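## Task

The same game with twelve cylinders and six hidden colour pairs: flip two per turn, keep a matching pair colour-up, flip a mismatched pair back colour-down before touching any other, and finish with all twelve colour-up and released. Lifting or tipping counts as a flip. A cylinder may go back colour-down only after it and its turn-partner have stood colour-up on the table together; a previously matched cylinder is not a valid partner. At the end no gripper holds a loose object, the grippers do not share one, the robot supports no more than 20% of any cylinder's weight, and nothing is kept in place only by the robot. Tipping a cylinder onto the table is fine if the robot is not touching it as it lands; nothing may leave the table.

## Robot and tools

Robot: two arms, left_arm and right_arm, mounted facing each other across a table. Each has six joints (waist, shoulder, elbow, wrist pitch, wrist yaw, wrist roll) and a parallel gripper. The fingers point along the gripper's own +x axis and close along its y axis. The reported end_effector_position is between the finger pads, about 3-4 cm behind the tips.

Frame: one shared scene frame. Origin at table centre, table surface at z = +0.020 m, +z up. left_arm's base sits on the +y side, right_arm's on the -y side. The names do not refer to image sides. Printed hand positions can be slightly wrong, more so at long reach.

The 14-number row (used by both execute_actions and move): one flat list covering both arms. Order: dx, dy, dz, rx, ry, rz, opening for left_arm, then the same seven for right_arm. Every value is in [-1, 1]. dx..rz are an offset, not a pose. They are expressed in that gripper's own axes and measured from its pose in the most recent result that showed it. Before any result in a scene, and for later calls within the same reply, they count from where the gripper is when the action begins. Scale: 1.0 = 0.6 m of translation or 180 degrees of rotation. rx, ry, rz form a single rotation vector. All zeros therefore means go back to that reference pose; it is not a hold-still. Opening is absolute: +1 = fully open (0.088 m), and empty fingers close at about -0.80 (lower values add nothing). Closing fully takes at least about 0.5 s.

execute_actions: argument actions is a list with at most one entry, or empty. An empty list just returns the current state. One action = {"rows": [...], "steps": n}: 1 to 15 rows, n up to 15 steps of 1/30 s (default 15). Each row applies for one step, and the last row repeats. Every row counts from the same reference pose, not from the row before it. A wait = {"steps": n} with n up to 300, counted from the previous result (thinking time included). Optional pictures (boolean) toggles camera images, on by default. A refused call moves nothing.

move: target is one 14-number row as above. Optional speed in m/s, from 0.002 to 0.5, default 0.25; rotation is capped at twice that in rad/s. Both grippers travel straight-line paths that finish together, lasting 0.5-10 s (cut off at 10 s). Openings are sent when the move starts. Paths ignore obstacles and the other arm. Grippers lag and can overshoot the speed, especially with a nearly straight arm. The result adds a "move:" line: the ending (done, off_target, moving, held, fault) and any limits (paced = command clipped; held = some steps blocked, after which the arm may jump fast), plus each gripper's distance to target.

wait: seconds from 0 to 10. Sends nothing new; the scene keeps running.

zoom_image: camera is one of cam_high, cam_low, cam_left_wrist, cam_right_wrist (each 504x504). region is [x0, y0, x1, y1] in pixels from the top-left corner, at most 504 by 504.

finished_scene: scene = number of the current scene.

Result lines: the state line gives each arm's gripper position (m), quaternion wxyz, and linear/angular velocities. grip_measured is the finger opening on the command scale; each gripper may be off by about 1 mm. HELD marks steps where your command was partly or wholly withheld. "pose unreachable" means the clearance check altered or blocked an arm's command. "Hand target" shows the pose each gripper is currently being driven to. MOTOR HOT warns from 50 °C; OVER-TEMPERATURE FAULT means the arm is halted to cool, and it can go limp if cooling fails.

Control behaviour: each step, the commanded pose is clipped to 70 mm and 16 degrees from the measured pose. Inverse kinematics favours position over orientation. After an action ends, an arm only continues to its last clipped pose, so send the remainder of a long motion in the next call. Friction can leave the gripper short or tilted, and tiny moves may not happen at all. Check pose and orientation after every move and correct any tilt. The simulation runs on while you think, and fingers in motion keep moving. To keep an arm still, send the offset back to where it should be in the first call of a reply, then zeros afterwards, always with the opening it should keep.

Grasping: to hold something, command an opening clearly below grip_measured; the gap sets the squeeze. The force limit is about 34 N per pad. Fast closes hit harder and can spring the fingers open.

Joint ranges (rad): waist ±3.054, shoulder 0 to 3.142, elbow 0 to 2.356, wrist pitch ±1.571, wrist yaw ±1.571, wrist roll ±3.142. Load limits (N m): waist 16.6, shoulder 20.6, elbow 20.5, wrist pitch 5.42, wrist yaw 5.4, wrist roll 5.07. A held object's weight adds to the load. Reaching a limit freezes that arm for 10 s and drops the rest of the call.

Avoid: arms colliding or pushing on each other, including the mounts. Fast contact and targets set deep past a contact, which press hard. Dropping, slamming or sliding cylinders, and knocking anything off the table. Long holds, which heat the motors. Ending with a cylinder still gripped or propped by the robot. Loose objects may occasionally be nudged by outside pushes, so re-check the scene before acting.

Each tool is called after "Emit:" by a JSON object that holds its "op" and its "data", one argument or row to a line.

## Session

Emit:
{"op": "execute_actions", "data": {
  "actions": []
}}

Scene clock: 0.00 s of 17941.00 s.
left_arm: end_effector_position=(-0.0139, +0.1831, +0.1892) grip_measured=+0.831 end_effector_quat_wxyz=(+0.457, -0.196, +0.654, -0.569) end_effector_velocity=(+0.001, +0.002, -0.003) end_effector_angular_velocity=(+0.022, +0.011, +0.013) | right_arm: end_effector_position=(+0.0115, -0.1652, +0.4321) grip_measured=+0.821 end_effector_quat_wxyz=(+0.524, +0.027, -0.014, +0.851) end_effector_velocity=(-0.000, -0.000, -0.004) end_effector_angular_velocity=(-0.007, -0.012, +0.004)
Joint positions: left_arm=[-0.28   1.526  0.152  0.974  0.266 -1.388  0.08 ] | right_arm=[ 0.002  0.843  0.651  0.252 -0.008  0.005  0.079]
Joint velocities: left_arm=[-0.002 -0.002 -0.007 -0.007 -0.007 -0.022 -0.   ] | right_arm=[-0.002 -0.002 -0.007 -0.007 -0.007 -0.007 -0.   ]
Heat: left arm: hottest shoulder 38 °C (+0.0 °C/min); right arm: hottest shoulder 31 °C (+0.0 °C/min).
Hand target (left_arm): -0.014, +0.183, +0.189; +0.457, -0.196, +0.654, -0.569
Hand target (right_arm): +0.012, -0.165, +0.432; +0.524, +0.027, -0.014, +0.851

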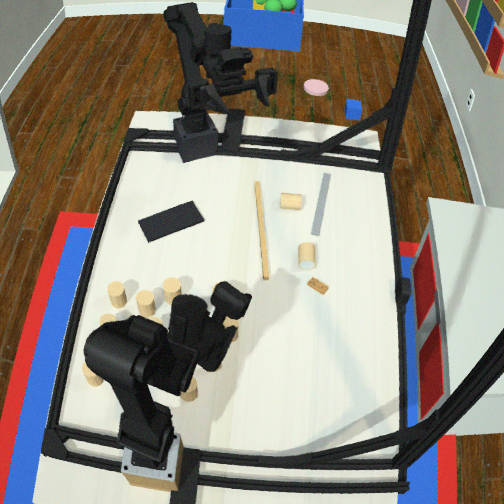

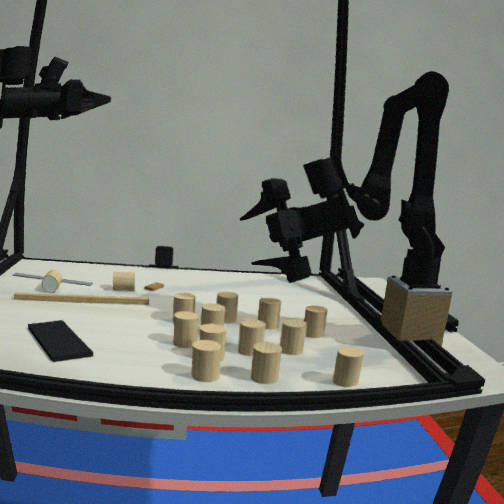

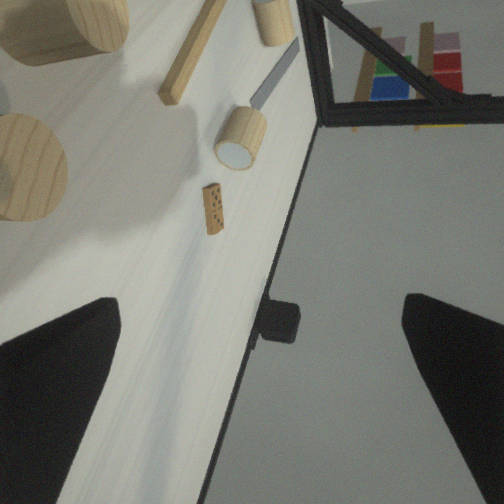

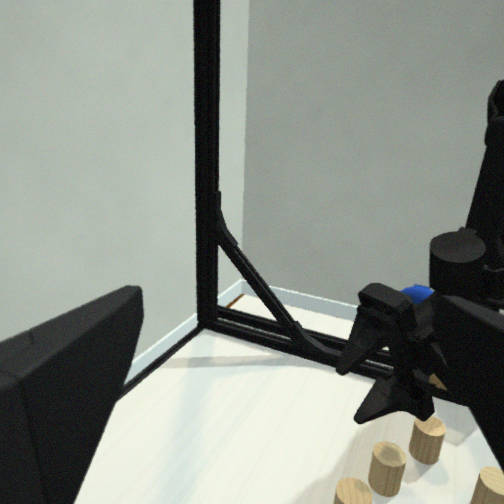

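Emit:
{"op": "move", "data": {
  "target": [0.127,-0.09,-0.278,0.578,0.259,-0.209,0.4,-0.046,-0.157,-0.381,0.033,0.183,-0.147,0.4],
  "speed": 0.35
}}

Emit:
{"op": "zoom_image", "data": {
  "camera": "cam_high",
  "region": [60,250,280,450]
}}

Scene clock: 23.73 s of 17941.00 s.
left_arm: end_effector_position=(-0.2018, +0.2057, +0.1985) grip_measured=+0.400 end_effector_quat_wxyz=(+0.001, +0.258, +0.005, -0.966) end_effector_velocity=(+0.001, -0.002, -0.001) end_effector_angular_velocity=(-0.005, -0.020, +0.009) | right_arm: end_effector_position=(+0.1002, -0.1340, +0.2074) grip_measured=+0.400 end_effector_quat_wxyz=(+0.682, -0.178, +0.180, +0.686) end_effector_velocity=(+0.000, -0.002, -0.007) end_effector_angular_velocity=(-0.022, +0.004, +0.000)
Joint positions: left_arm=[-0.599  1.832  0.851  0.194  0.791  0.611  0.059] | right_arm=[-0.184  1.176  0.356  0.293  0.232  0.138  0.059]
Joint velocities: left_arm=[-0.002 -0.002  0.007 -0.022 -0.022  0.007 -0.   ] | right_arm=[-0.002  0.007 -0.007 -0.007 -0.007  0.007  0.   ]
Heat: left arm: hottest shoulder 38 °C (+0.0 °C/min); right arm: hottest elbow 31 °C (+0.0 °C/min).
Hand target (left_arm): -0.204, +0.204, +0.199; -0.001, -0.258, -0.002, +0.966
Hand target (right_arm): +0.102, -0.136, +0.202; +0.684, -0.183, +0.184, +0.682
Off the commanded pose (left_arm): 0.003 m, 1 deg.
Off the commanded pose (right_arm): 0.006 m, 1 deg.
After step 90, 17.23 s passed at rest.
move: done

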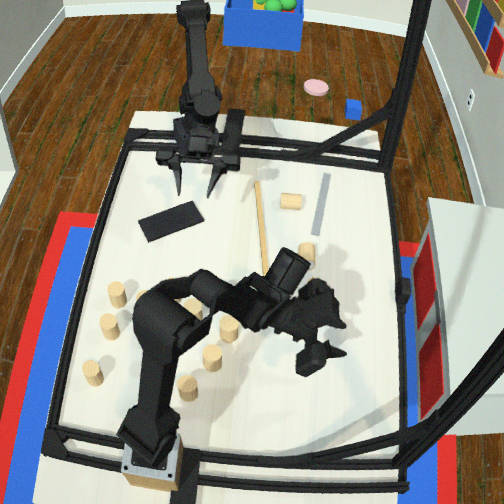

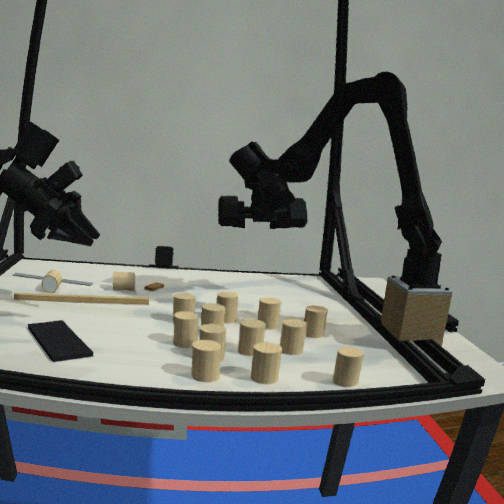

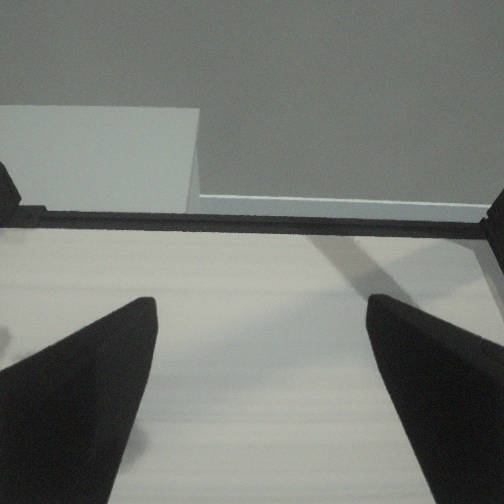

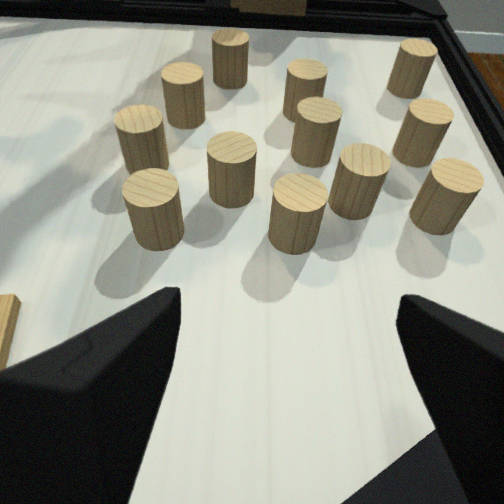

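Region (60, 250, 280, 450) of cam_high's 504x504 image, scaled by 2.291, with more detail than that image has; it fills the top 458 rows of this view, and the rest is white.

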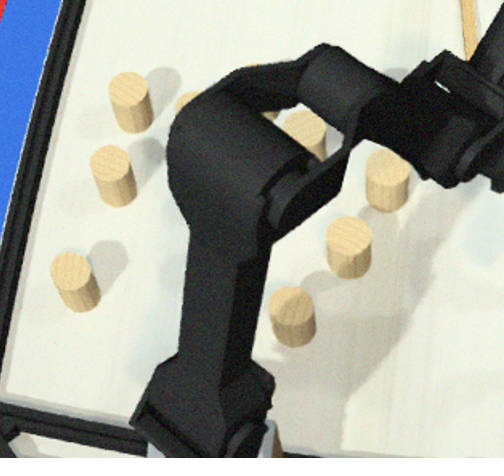

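Emit:
{"op": "move", "data": {
  "target": [-0.265,0.012,-0.253,0,0.5,0,0.4,0.296,-0.237,-0.035,0,0.004,0,0.4],
  "speed": 0.35
}}

Scene clock: 87.43 s of 17941.00 s.
left_arm: end_effector_position=(+0.0130, +0.2019, +0.1458) grip_measured=+0.400 end_effector_quat_wxyz=(-0.002, +0.865, +0.006, -0.503) end_effector_velocity=(+0.007, +0.002, +0.004) end_effector_angular_velocity=(+0.001, -0.049, +0.005) | right_arm: end_effector_position=(+0.2425, +0.0093, +0.1074) grip_measured=+0.400 end_effector_quat_wxyz=(+0.683, -0.181, +0.179, +0.684) end_effector_velocity=(+0.001, +0.002, +0.003) end_effector_angular_velocity=(+0.015, -0.012, +0.022)
Joint positions: left_arm=[-0.564  1.998  1.188 -1.071 -0.422  0.925  0.059] | right_arm=[-0.73   2.111  0.809  0.771 -0.237 -0.14   0.059]
Joint velocities: left_arm=[-0.002  0.002  0.002 -0.037 -0.037 -0.022 -0.   ] | right_arm=[-0.007  0.002  0.007  0.007 -0.022 -0.022 -0.   ]
Heat: left arm: hottest shoulder 40 °C (+2.0 °C/min); right arm: hottest wrist pitch 36 °C (+4.0 °C/min).
Hand target (left_arm): +0.012, +0.200, +0.146; -0.001, +0.866, +0.005, -0.501
Hand target (right_arm): +0.243, +0.011, +0.103; +0.682, -0.183, +0.182, +0.685
Off the commanded pose (left_arm): 0.002 m, 0 deg.
Off the commanded pose (right_arm): 0.006 m, 1 deg.
After step 90, 57.97 s passed at rest.
move: done

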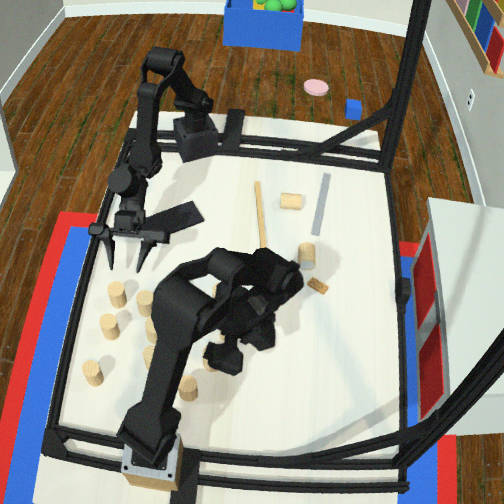

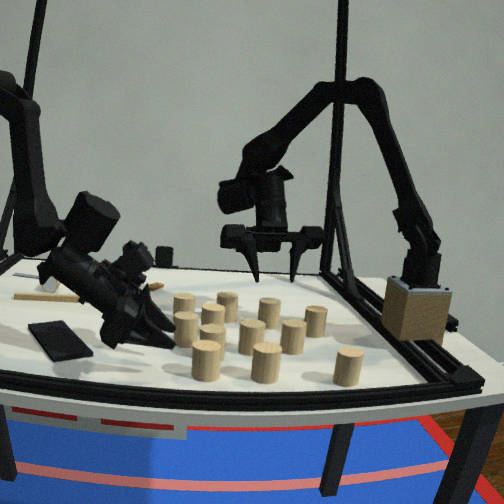

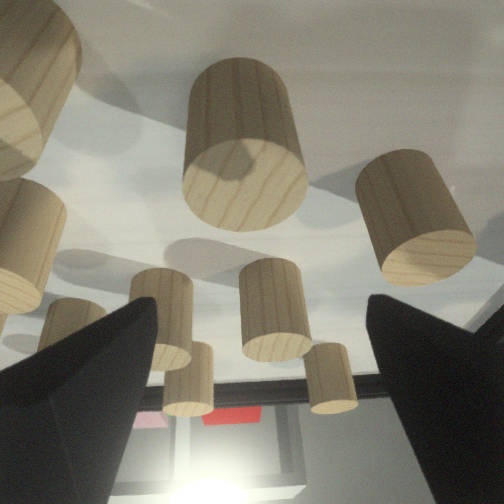

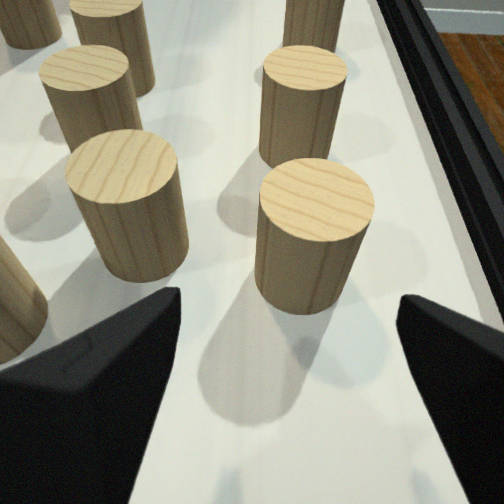

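Emit:
{"op": "move", "data": {
  "target": [0.112,0.008,0.065,0,0,0,0.4,0.125,-0.018,-0.012,0,0,0,0.4],
  "speed": 0.1
}}

Scene clock: 92.67 s of 17941.00 s.
left_arm: end_effector_position=(+0.0104, +0.1964, +0.0703) grip_measured=+0.400 end_effector_quat_wxyz=(+0.002, +0.863, +0.003, -0.505) end_effector_velocity=(+0.003, -0.000, +0.002) end_effector_angular_velocity=(-0.016, -0.022, +0.010) | right_arm: end_effector_position=(+0.2545, +0.0701, +0.0706) grip_measured=+0.400 end_effector_quat_wxyz=(+0.684, -0.179, +0.174, +0.685) end_effector_velocity=(+0.002, -0.001, -0.002) end_effector_angular_velocity=(-0.017, -0.006, -0.005)
Joint positions: left_arm=[-0.561  2.195  1.132 -0.806 -0.422  0.928  0.059] | right_arm=[-0.718  2.372  1.101  0.751 -0.229 -0.135  0.059]
Joint velocities: left_arm=[-0.002 -0.002 -0.002 -0.007 -0.022 -0.022 -0.   ] | right_arm=[-0.002 -0.002  0.002 -0.022  0.007 -0.007  0.   ]
Heat: left arm: hottest shoulder 40 °C (+1.0 °C/min); right arm: hottest wrist pitch 36 °C (+3.0 °C/min).
Hand target (left_arm): +0.013, +0.198, +0.068; -0.002, +0.864, +0.006, -0.503
Hand target (right_arm): +0.254, +0.071, +0.064; +0.683, -0.181, +0.179, +0.684
Off the commanded pose (left_arm): 0.003 m, 1 deg.
Off the commanded pose (right_arm): 0.007 m, 1 deg.
After step 90, 0.97 s passed at rest.
move: done

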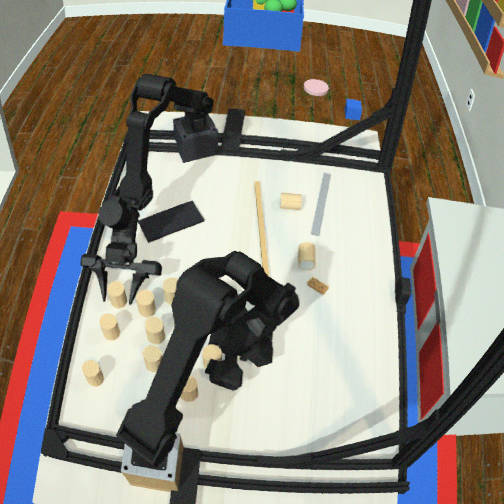

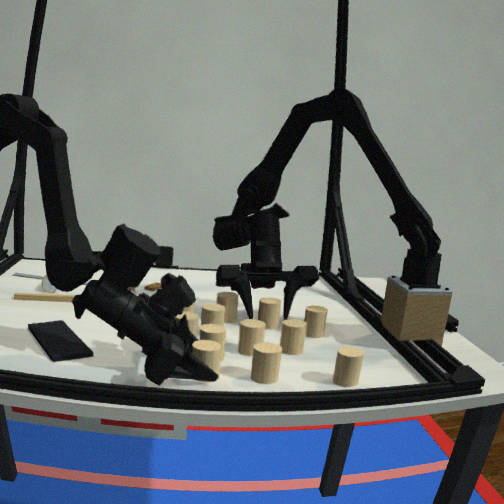

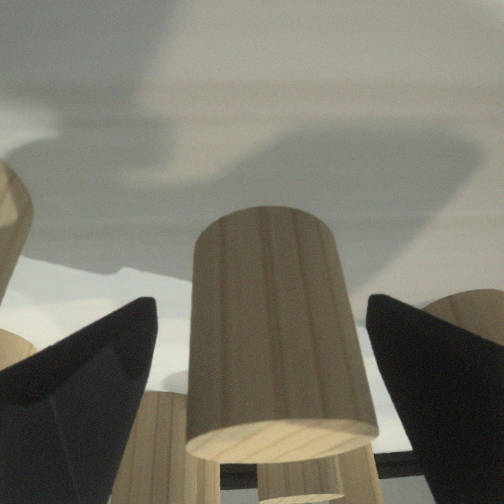

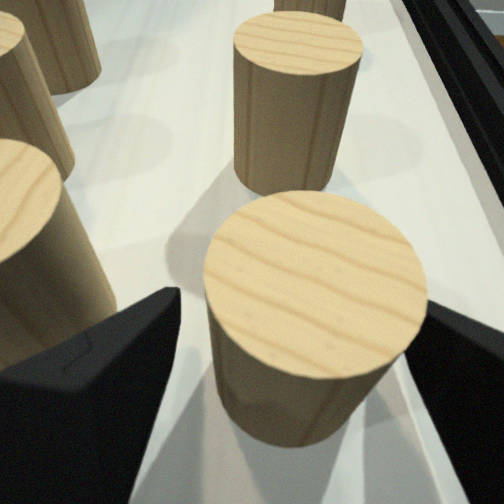

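Emit:
{"op": "move", "data": {
  "target": [0.011,-0.005,0,0,0,0,0.4,0.004,0,-0.015,0,0.005,0,0.4],
  "speed": 0.05
}}

Emit:
{"op": "execute_actions", "data": {
  "actions": [
    {"rows":[[0,0,0,0,0,0,0.3,0,0,0,0,0,0,0.3],[0,0,0,0,0,0,0.3,0,0,0,0,0,0,0.3],[0,0,0,0,0,0,0.2,0,0,0,0,0,0,0.2],[0,0,0,0,0,0,0.2,0,0,0,0,0,0,0.2],[0,0,0,0,0,0,0.1,0,0,0,0,0,0,0.1],[0,0,0,0,0,0,0.1,0,0,0,0,0,0,0.1],[0,0,0,0,0,0,0,0,0,0,0,0,0,0],[0,0,0,0,0,0,0,0,0,0,0,0,0,0],[0,0,0,0,0,0,-0.1,0,0,0,0,0,0,-0.1],[0,0,0,0,0,0,-0.1,0,0,0,0,0,0,-0.1],[0,0,0,0,0,0,-0.3,0,0,0,0,0,0,-0.3]],"steps":14}
  ],
  "pictures": false
}}

Emit:
{"op": "move", "data": {
  "target": [-0.06,0,-0.035,0,0,0,-0.3,-0.06,0,0.105,0,0,0,-0.3],
  "speed": 0.15
}}

Emit:
{"op": "move", "data": {
  "target": [-0.114,-0.037,0.248,0,-0.5,0,-0.3,-0.235,0.34,-0.193,-0.267,0.472,0.071,-0.3],
  "speed": 0.35
}}

Scene clock: 110.47 s of 17941.00 s.
left_arm: end_effector_position=(+0.0111, +0.1975, +0.0667) grip_measured=+0.400 end_effector_quat_wxyz=(+0.005, +0.862, +0.001, -0.507) end_effector_velocity=(+0.003, +0.001, +0.001) end_effector_angular_velocity=(+0.002, -0.024, -0.015) | right_arm: end_effector_position=(+0.2545, +0.0700, +0.0700) grip_measured=+0.400 end_effector_quat_wxyz=(+0.684, -0.180, +0.174, +0.686) end_effector_velocity=(-0.000, -0.001, -0.001) end_effector_angular_velocity=(-0.006, +0.012, +0.000)
Joint positions: left_arm=[-0.561  2.195  1.114 -0.779 -0.422  0.929  0.059] | right_arm=[-0.718  2.374  1.101  0.751 -0.229 -0.137  0.059]
Joint velocities: left_arm=[-0.002  0.002 -0.002 -0.007 -0.022  0.007 -0.   ] | right_arm=[-0.002 -0.002 -0.002 -0.007 -0.007  0.007  0.   ]
Heat: left arm: hottest shoulder 41 °C (+1.0 °C/min); right arm: hottest wrist pitch 36 °C (+2.0 °C/min).
Hand target (left_arm): +0.014, +0.199, +0.065; +0.002, +0.863, +0.003, -0.505
Hand target (right_arm): +0.255, +0.068, +0.062; +0.683, -0.184, +0.180, +0.684
Off the commanded pose (left_arm): 0.004 m, 1 deg.
Off the commanded pose (right_arm): 0.009 m, 1 deg.
After step 90, 14.10 s passed at rest.
move: off_target (right_arm)

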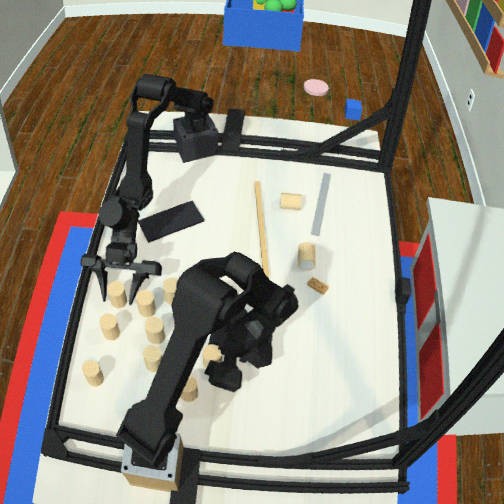

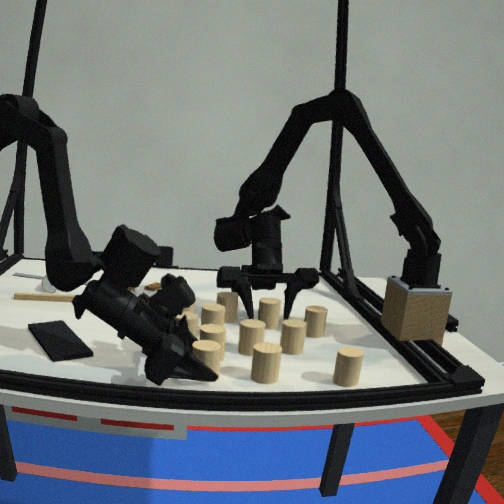

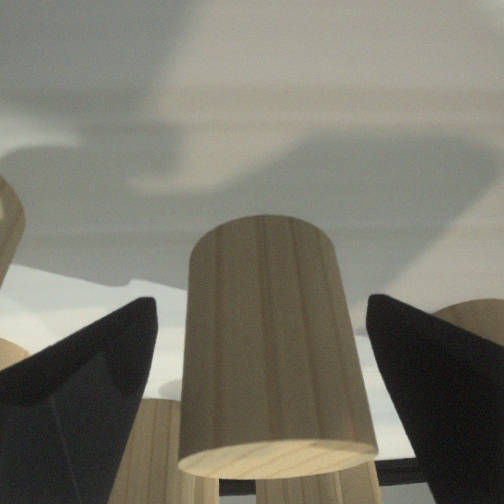

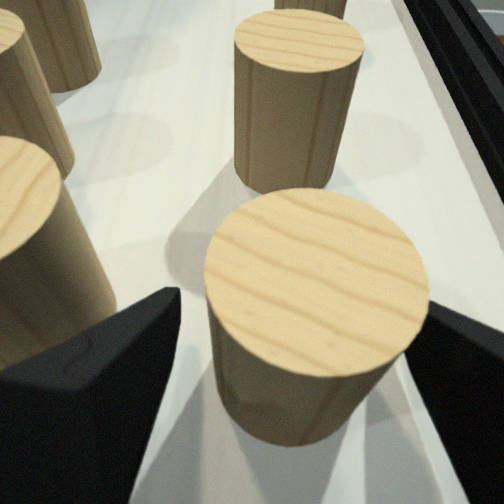

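Scene clock: 110.93 s of 17941.00 s.
left_arm: end_effector_position=(+0.0112, +0.1976, +0.0667) grip_measured=+0.013 end_effector_quat_wxyz=(+0.005, +0.862, +0.001, -0.507) end_effector_velocity=(-0.000, -0.001, +0.000) end_effector_angular_velocity=(-0.014, -0.002, +0.002) | right_arm: end_effector_position=(+0.2545, +0.0700, +0.0700) grip_measured=+0.000 end_effector_quat_wxyz=(+0.684, -0.179, +0.174, +0.686) end_effector_velocity=(+0.002, -0.003, -0.003) end_effector_angular_velocity=(-0.013, -0.007, -0.005)
Joint positions: left_arm=[-0.561  2.195  1.114 -0.779 -0.423  0.929  0.04 ] | right_arm=[-0.718  2.374  1.101  0.752 -0.229 -0.137  0.039]
Joint velocities: left_arm=[-0.002 -0.002 -0.002  0.007 -0.007 -0.007 -0.   ] | right_arm=[-0.002 -0.002 -0.007 -0.007  0.007 -0.007  0.   ]
Heat: left arm: hottest shoulder 41 °C (+1.0 °C/min); right arm: hottest wrist pitch 36 °C (+2.0 °C/min).
Hand target (left_arm): +0.011, +0.198, +0.067; +0.005, +0.862, +0.001, -0.507
Hand target (right_arm): +0.254, +0.070, +0.070; +0.684, -0.180, +0.174, +0.686
Off the commanded pose (left_arm): 0.000 m, 0 deg.
Off the commanded pose (right_arm): 0.000 m, 0 deg.
Steps of this call (steps 1 to 14: all 14 steps of this action). Readings (end_effector_position):
1: left_arm (+0.0111, +0.1975, +0.0667) | right_arm (+0.2545, +0.0700, +0.0700)
2: left_arm (+0.0111, +0.1975, +0.0667) | right_arm (+0.2545, +0.0700, +0.0700)
4: left_arm (+0.0111, +0.1975, +0.0667) | right_arm (+0.2545, +0.0700, +0.0700)
8: left_arm (+0.0111, +0.1975, +0.0667) | right_arm (+0.2545, +0.0700, +0.0700)
14: the state above

Scene clock: 112.10 s of 17941.00 s.
left_arm: end_effector_position=(+0.0137, +0.2015, +0.1036) grip_measured=+0.012 end_effector_quat_wxyz=(-0.001, +0.864, +0.005, -0.503) end_effector_velocity=(+0.002, -0.001, +0.002) end_effector_angular_velocity=(-0.005, -0.007, +0.007) | right_arm: end_effector_position=(+0.2537, +0.0667, +0.1308) grip_measured=+0.000 end_effector_quat_wxyz=(+0.681, -0.185, +0.184, +0.684) end_effector_velocity=(+0.000, +0.000, +0.002) end_effector_angular_velocity=(+0.008, -0.005, +0.008)
Joint positions: left_arm=[-0.561  2.094  1.132 -0.916 -0.423  0.929  0.04 ] | right_arm=[-0.718  2.168  1.096  0.527 -0.228 -0.137  0.039]
Joint velocities: left_arm=[ 0.002 -0.002  0.002 -0.007 -0.007 -0.007 -0.   ] | right_arm=[-0.002 -0.002 -0.002  0.007 -0.007 -0.007  0.   ]
Heat: left arm: hottest shoulder 41 °C (+1.0 °C/min); right arm: hottest wrist pitch 36 °C (+2.0 °C/min).
Hand target (left_arm): +0.012, +0.198, +0.109; +0.005, +0.862, +0.001, -0.507
Hand target (right_arm): +0.254, +0.069, +0.143; +0.684, -0.179, +0.174, +0.685
Off the commanded pose (left_arm): 0.006 m, 1 deg.
Off the commanded pose (right_arm): 0.012 m, 1 deg.
move: off_target (right_arm)

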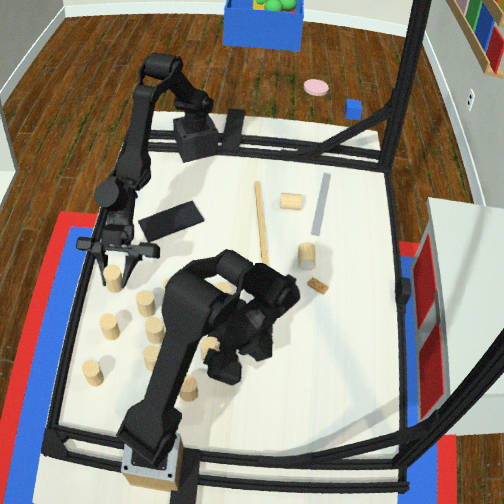

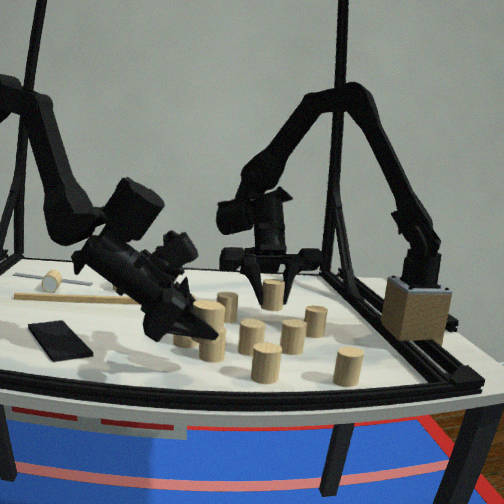

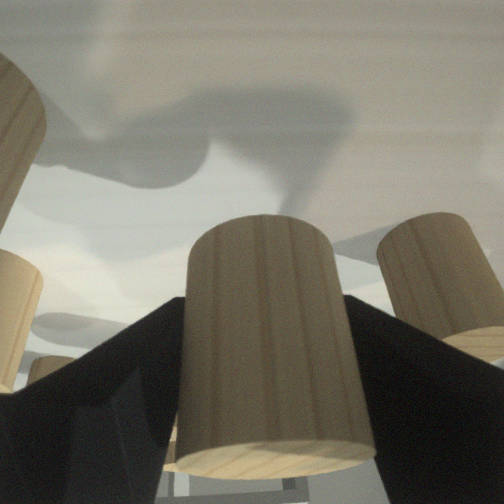

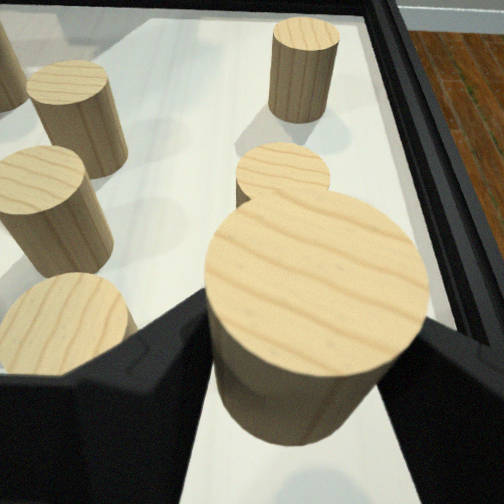

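Scene clock: 115.10 s of 17941.00 s.
left_arm: end_effector_position=(-0.1490, +0.2197, +0.0914) grip_measured=+0.011 end_effector_quat_wxyz=(+0.004, +0.257, +0.001, -0.967) end_effector_velocity=(-0.001, +0.001, +0.000) end_effector_angular_velocity=(+0.010, +0.006, +0.016) | right_arm: end_effector_position=(+0.0491, -0.1148, +0.1039) grip_measured=+0.000 end_effector_quat_wxyz=(+0.192, -0.797, +0.335, +0.464) end_effector_velocity=(+0.000, -0.001, +0.000) end_effector_angular_velocity=(-0.017, +0.011, +0.013)
Joint positions: left_arm=[-0.475  2.142  0.635  0.629  0.871  0.745  0.04 ] | right_arm=[-0.075  2.39   1.761 -1.427  0.189 -0.351  0.039]
Joint velocities: left_arm=[-0.007  0.002 -0.012  0.037 -0.007 -0.037 -0.   ] | right_arm=[-0.002  0.002  0.002 -0.007 -0.007 -0.022 -0.   ]
Heat: left arm: hottest shoulder 41 °C (+1.0 °C/min); right arm: hottest wrist pitch 35 °C (+1.0 °C/min).
Hand target (left_arm): -0.149, +0.223, +0.090; -0.001, -0.256, -0.005, +0.967
Hand target (right_arm): +0.049, -0.114, +0.100; -0.190, +0.799, -0.336, -0.460
Off the commanded pose (left_arm): 0.003 m, 0 deg.
Off the commanded pose (right_arm): 0.002 m, 1 deg.
move: done

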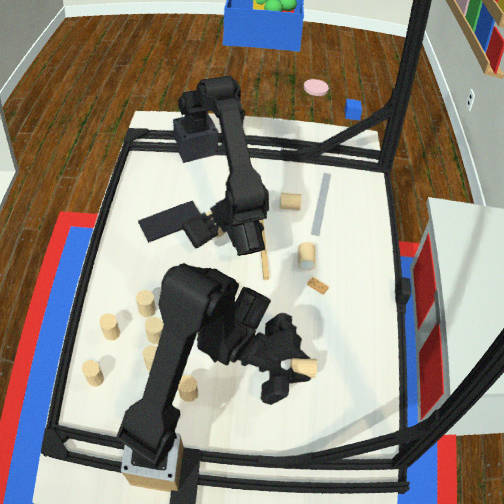

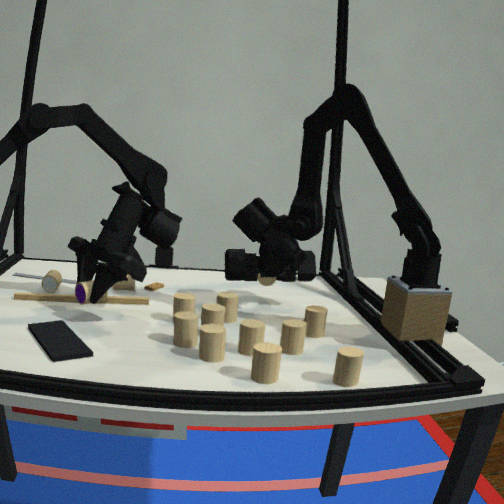

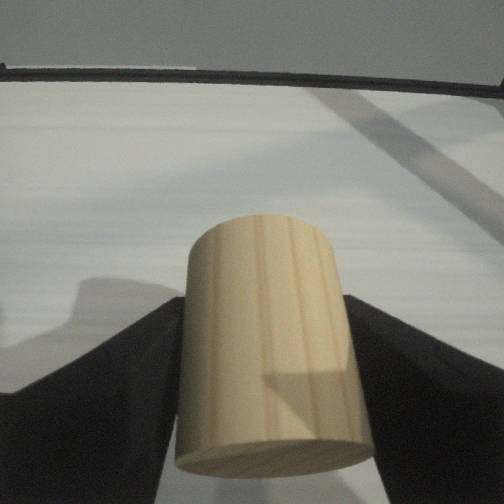

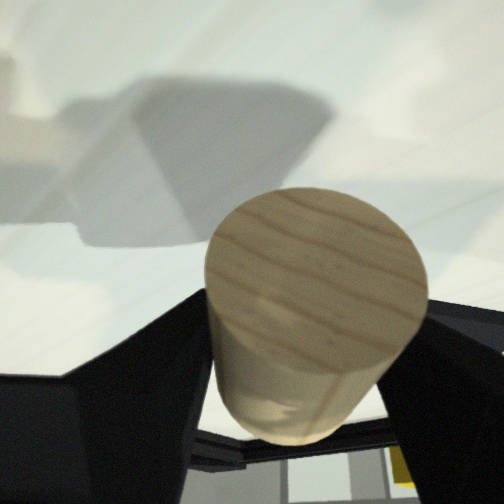

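Emit:
{"op": "move", "data": {
  "target": [0.038,0,-0.066,0,0,0,-0.3,0.06,0,0.035,0,0,0,-0.3],
  "speed": 0.05
}}

Scene clock: 120.87 s of 17941.00 s.
left_arm: end_effector_position=(-0.1513, +0.2195, +0.0556) grip_measured=+0.011 end_effector_quat_wxyz=(+0.000, +0.245, -0.007, -0.969) end_effector_velocity=(+0.001, -0.001, -0.001) end_effector_angular_velocity=(+0.002, -0.004, +0.011) | right_arm: end_effector_position=(+0.0476, -0.1110, +0.0684) grip_measured=+0.000 end_effector_quat_wxyz=(+0.198, -0.794, +0.331, +0.470) end_effector_velocity=(-0.001, -0.003, +0.002) end_effector_angular_velocity=(-0.007, +0.001, -0.007)
Joint positions: left_arm=[-0.476  2.332  0.664  0.814  0.889  0.744  0.04 ] | right_arm=[-0.075  2.449  1.725 -1.312  0.189 -0.351  0.039]
Joint velocities: left_arm=[ 0.002  0.002 -0.002  0.007 -0.007 -0.007 -0.   ] | right_arm=[ 0.002 -0.007 -0.007 -0.007 -0.007  0.007 -0.   ]
Heat: left arm: hottest shoulder 41 °C (+1.0 °C/min); right arm: hottest wrist pitch 35 °C (+0.0 °C/min).
Hand target (left_arm): -0.149, +0.220, +0.046; -0.004, -0.257, -0.001, +0.967
Hand target (right_arm): +0.049, -0.115, +0.062; -0.192, +0.797, -0.335, -0.464
Off the commanded pose (left_arm): 0.010 m, 2 deg.
Off the commanded pose (right_arm): 0.007 m, 1 deg.
move: off_target (left_arm)

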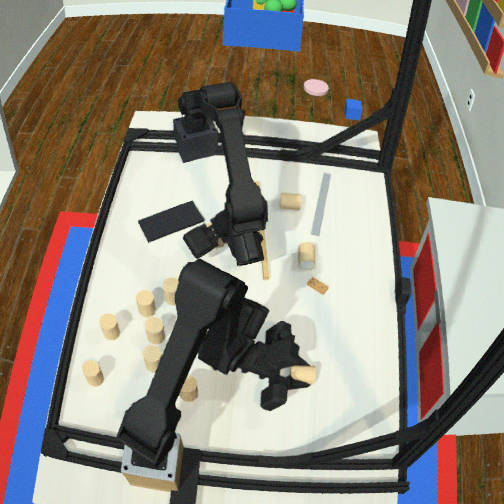

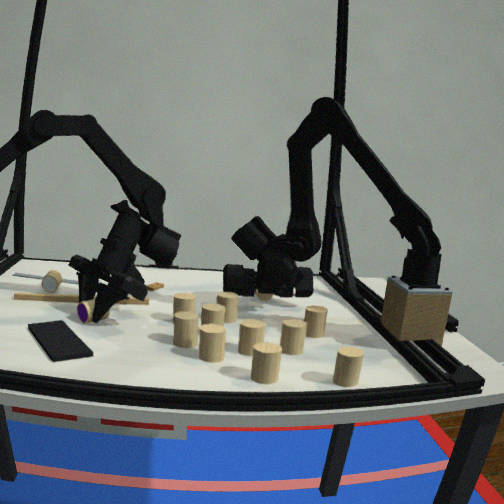

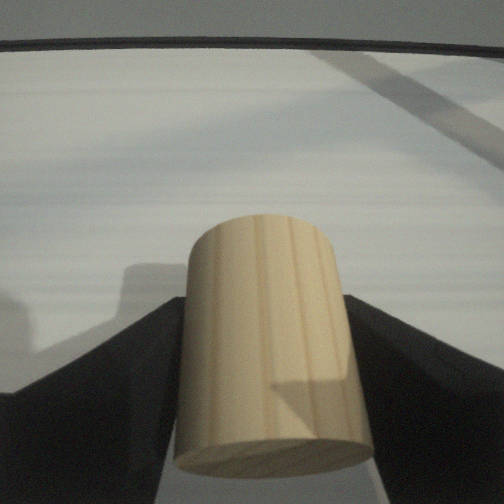

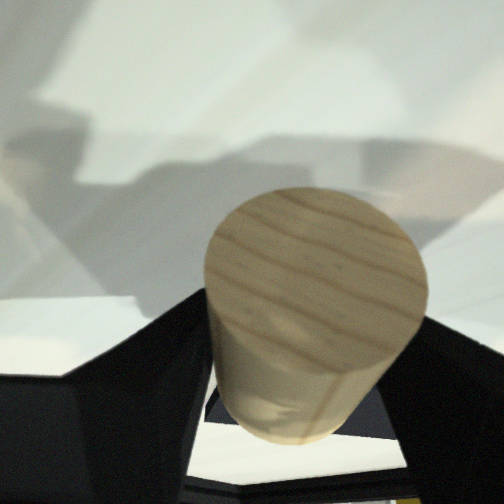

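Emit:
{"op": "execute_actions", "data": {
  "actions": [
    {"rows":[[0,0,0,0,0,0,0.4,0.004,0,0.002,0,0,0,0.4]],"steps":10}
  ],
  "pictures": false
}}

Emit:
{"op": "move", "data": {
  "target": [0.013,0,0.038,0,0.508,0,0.4,0.047,0,-0.019,0,-0.495,0,0.4],
  "speed": 0.35
}}

Scene clock: 126.53 s of 17941.00 s.
left_arm: end_effector_position=(-0.1509, +0.2195, +0.0544) grip_measured=+0.377 end_effector_quat_wxyz=(+0.001, +0.247, -0.005, -0.969) end_effector_velocity=(+0.000, -0.002, -0.001) end_effector_angular_velocity=(-0.008, -0.011, +0.015) | right_arm: end_effector_position=(+0.0473, -0.1103, +0.0674) grip_measured=+0.378 end_effector_quat_wxyz=(+0.200, -0.793, +0.330, +0.472) end_effector_velocity=(-0.001, -0.003, +0.001) end_effector_angular_velocity=(-0.017, +0.018, -0.006)
Joint positions: left_arm=[-0.476  2.335  0.664  0.812  0.886  0.744  0.057] | right_arm=[-0.075  2.45   1.725 -1.306  0.189 -0.351  0.058]
Joint velocities: left_arm=[-0.002 -0.002 -0.002  0.007 -0.022 -0.007  0.011] | right_arm=[-0.002 -0.002 -0.002 -0.007 -0.022 -0.007  0.011]
Heat: left arm: hottest shoulder 40 °C (+0.0 °C/min); right arm: hottest shoulder 34 °C (-1.0 °C/min).
Hand target (left_arm): -0.151, +0.219, +0.056; -0.000, -0.245, +0.007, +0.969
Hand target (right_arm): +0.048, -0.111, +0.066; -0.199, +0.794, -0.331, -0.470
Off the commanded pose (left_arm): 0.001 m, 0 deg.
Off the commanded pose (right_arm): 0.002 m, 0 deg.
Steps of this call (steps 1 to 160: nothing new was sent; steps 161 to 170: all 10 steps of this action). Readings (end_effector_position):
161: left_arm (-0.1516, +0.2192, +0.0554) | right_arm (+0.0476, -0.1112, +0.0679)
162: left_arm (-0.1517, +0.2192, +0.0555) | right_arm (+0.0476, -0.1111, +0.0679)
164: left_arm (-0.1512, +0.2190, +0.0547) | right_arm (+0.0473, -0.1104, +0.0675)
168: left_arm (-0.1509, +0.2195, +0.0544) | right_arm (+0.0473, -0.1103, +0.0675)
170: the state above

Scene clock: 129.67 s of 17941.00 s.
left_arm: end_effector_position=(-0.1687, +0.2216, +0.0720) grip_measured=+0.400 end_effector_quat_wxyz=(+0.004, +0.864, -0.001, -0.503) end_effector_velocity=(+0.002, +0.004, +0.002) end_effector_angular_velocity=(+0.023, -0.003, +0.018) | right_arm: end_effector_position=(+0.0645, -0.1234, +0.0530) grip_measured=+0.400 end_effector_quat_wxyz=(+0.370, -0.235, +0.087, +0.895) end_effector_velocity=(-0.000, -0.003, -0.002) end_effector_angular_velocity=(-0.003, +0.000, +0.007)
Joint positions: left_arm=[-0.954  2.552  1.819 -1.271 -0.29   0.539  0.059] | right_arm=[-0.48   2.218  0.396  1.15  -0.681 -0.487  0.059]
Joint velocities: left_arm=[ 0.002 -0.002  0.002 -0.022  0.022 -0.007  0.   ] | right_arm=[-0.002  0.007 -0.007  0.007 -0.007 -0.007 -0.   ]
Heat: left arm: hottest shoulder 41 °C (+1.0 °C/min); right arm: hottest shoulder 35 °C (+0.0 °C/min).
Hand target (left_arm): -0.170, +0.221, +0.070; +0.005, +0.865, -0.002, -0.501
Hand target (right_arm): +0.065, -0.127, +0.049; +0.369, -0.235, +0.094, +0.894
Off the commanded pose (left_arm): 0.002 m, 1 deg.
Off the commanded pose (right_arm): 0.006 m, 1 deg.
move: done

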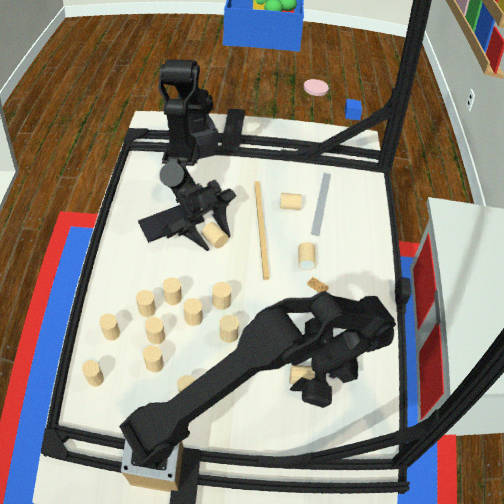

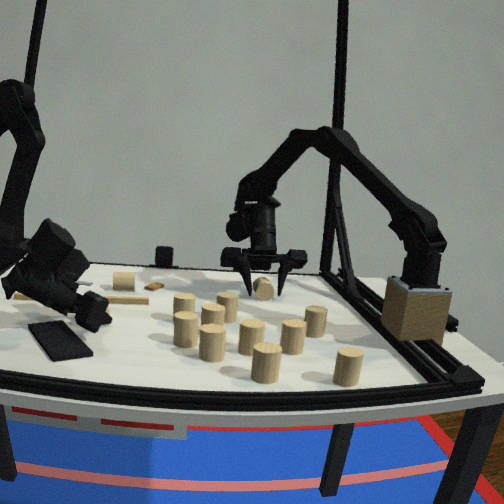

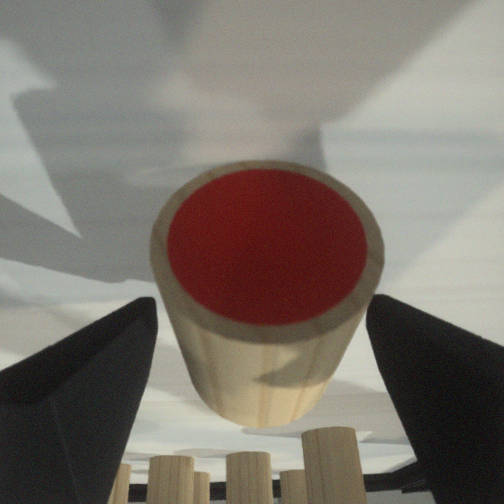

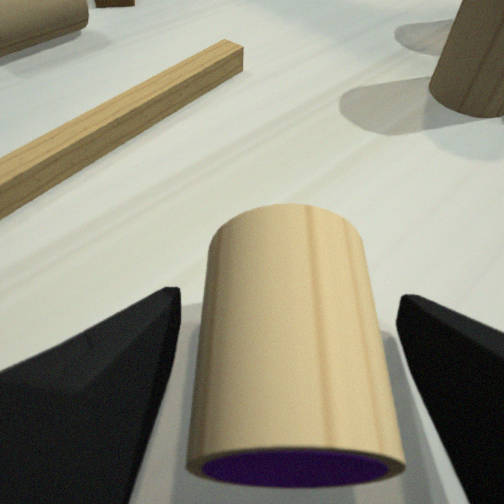

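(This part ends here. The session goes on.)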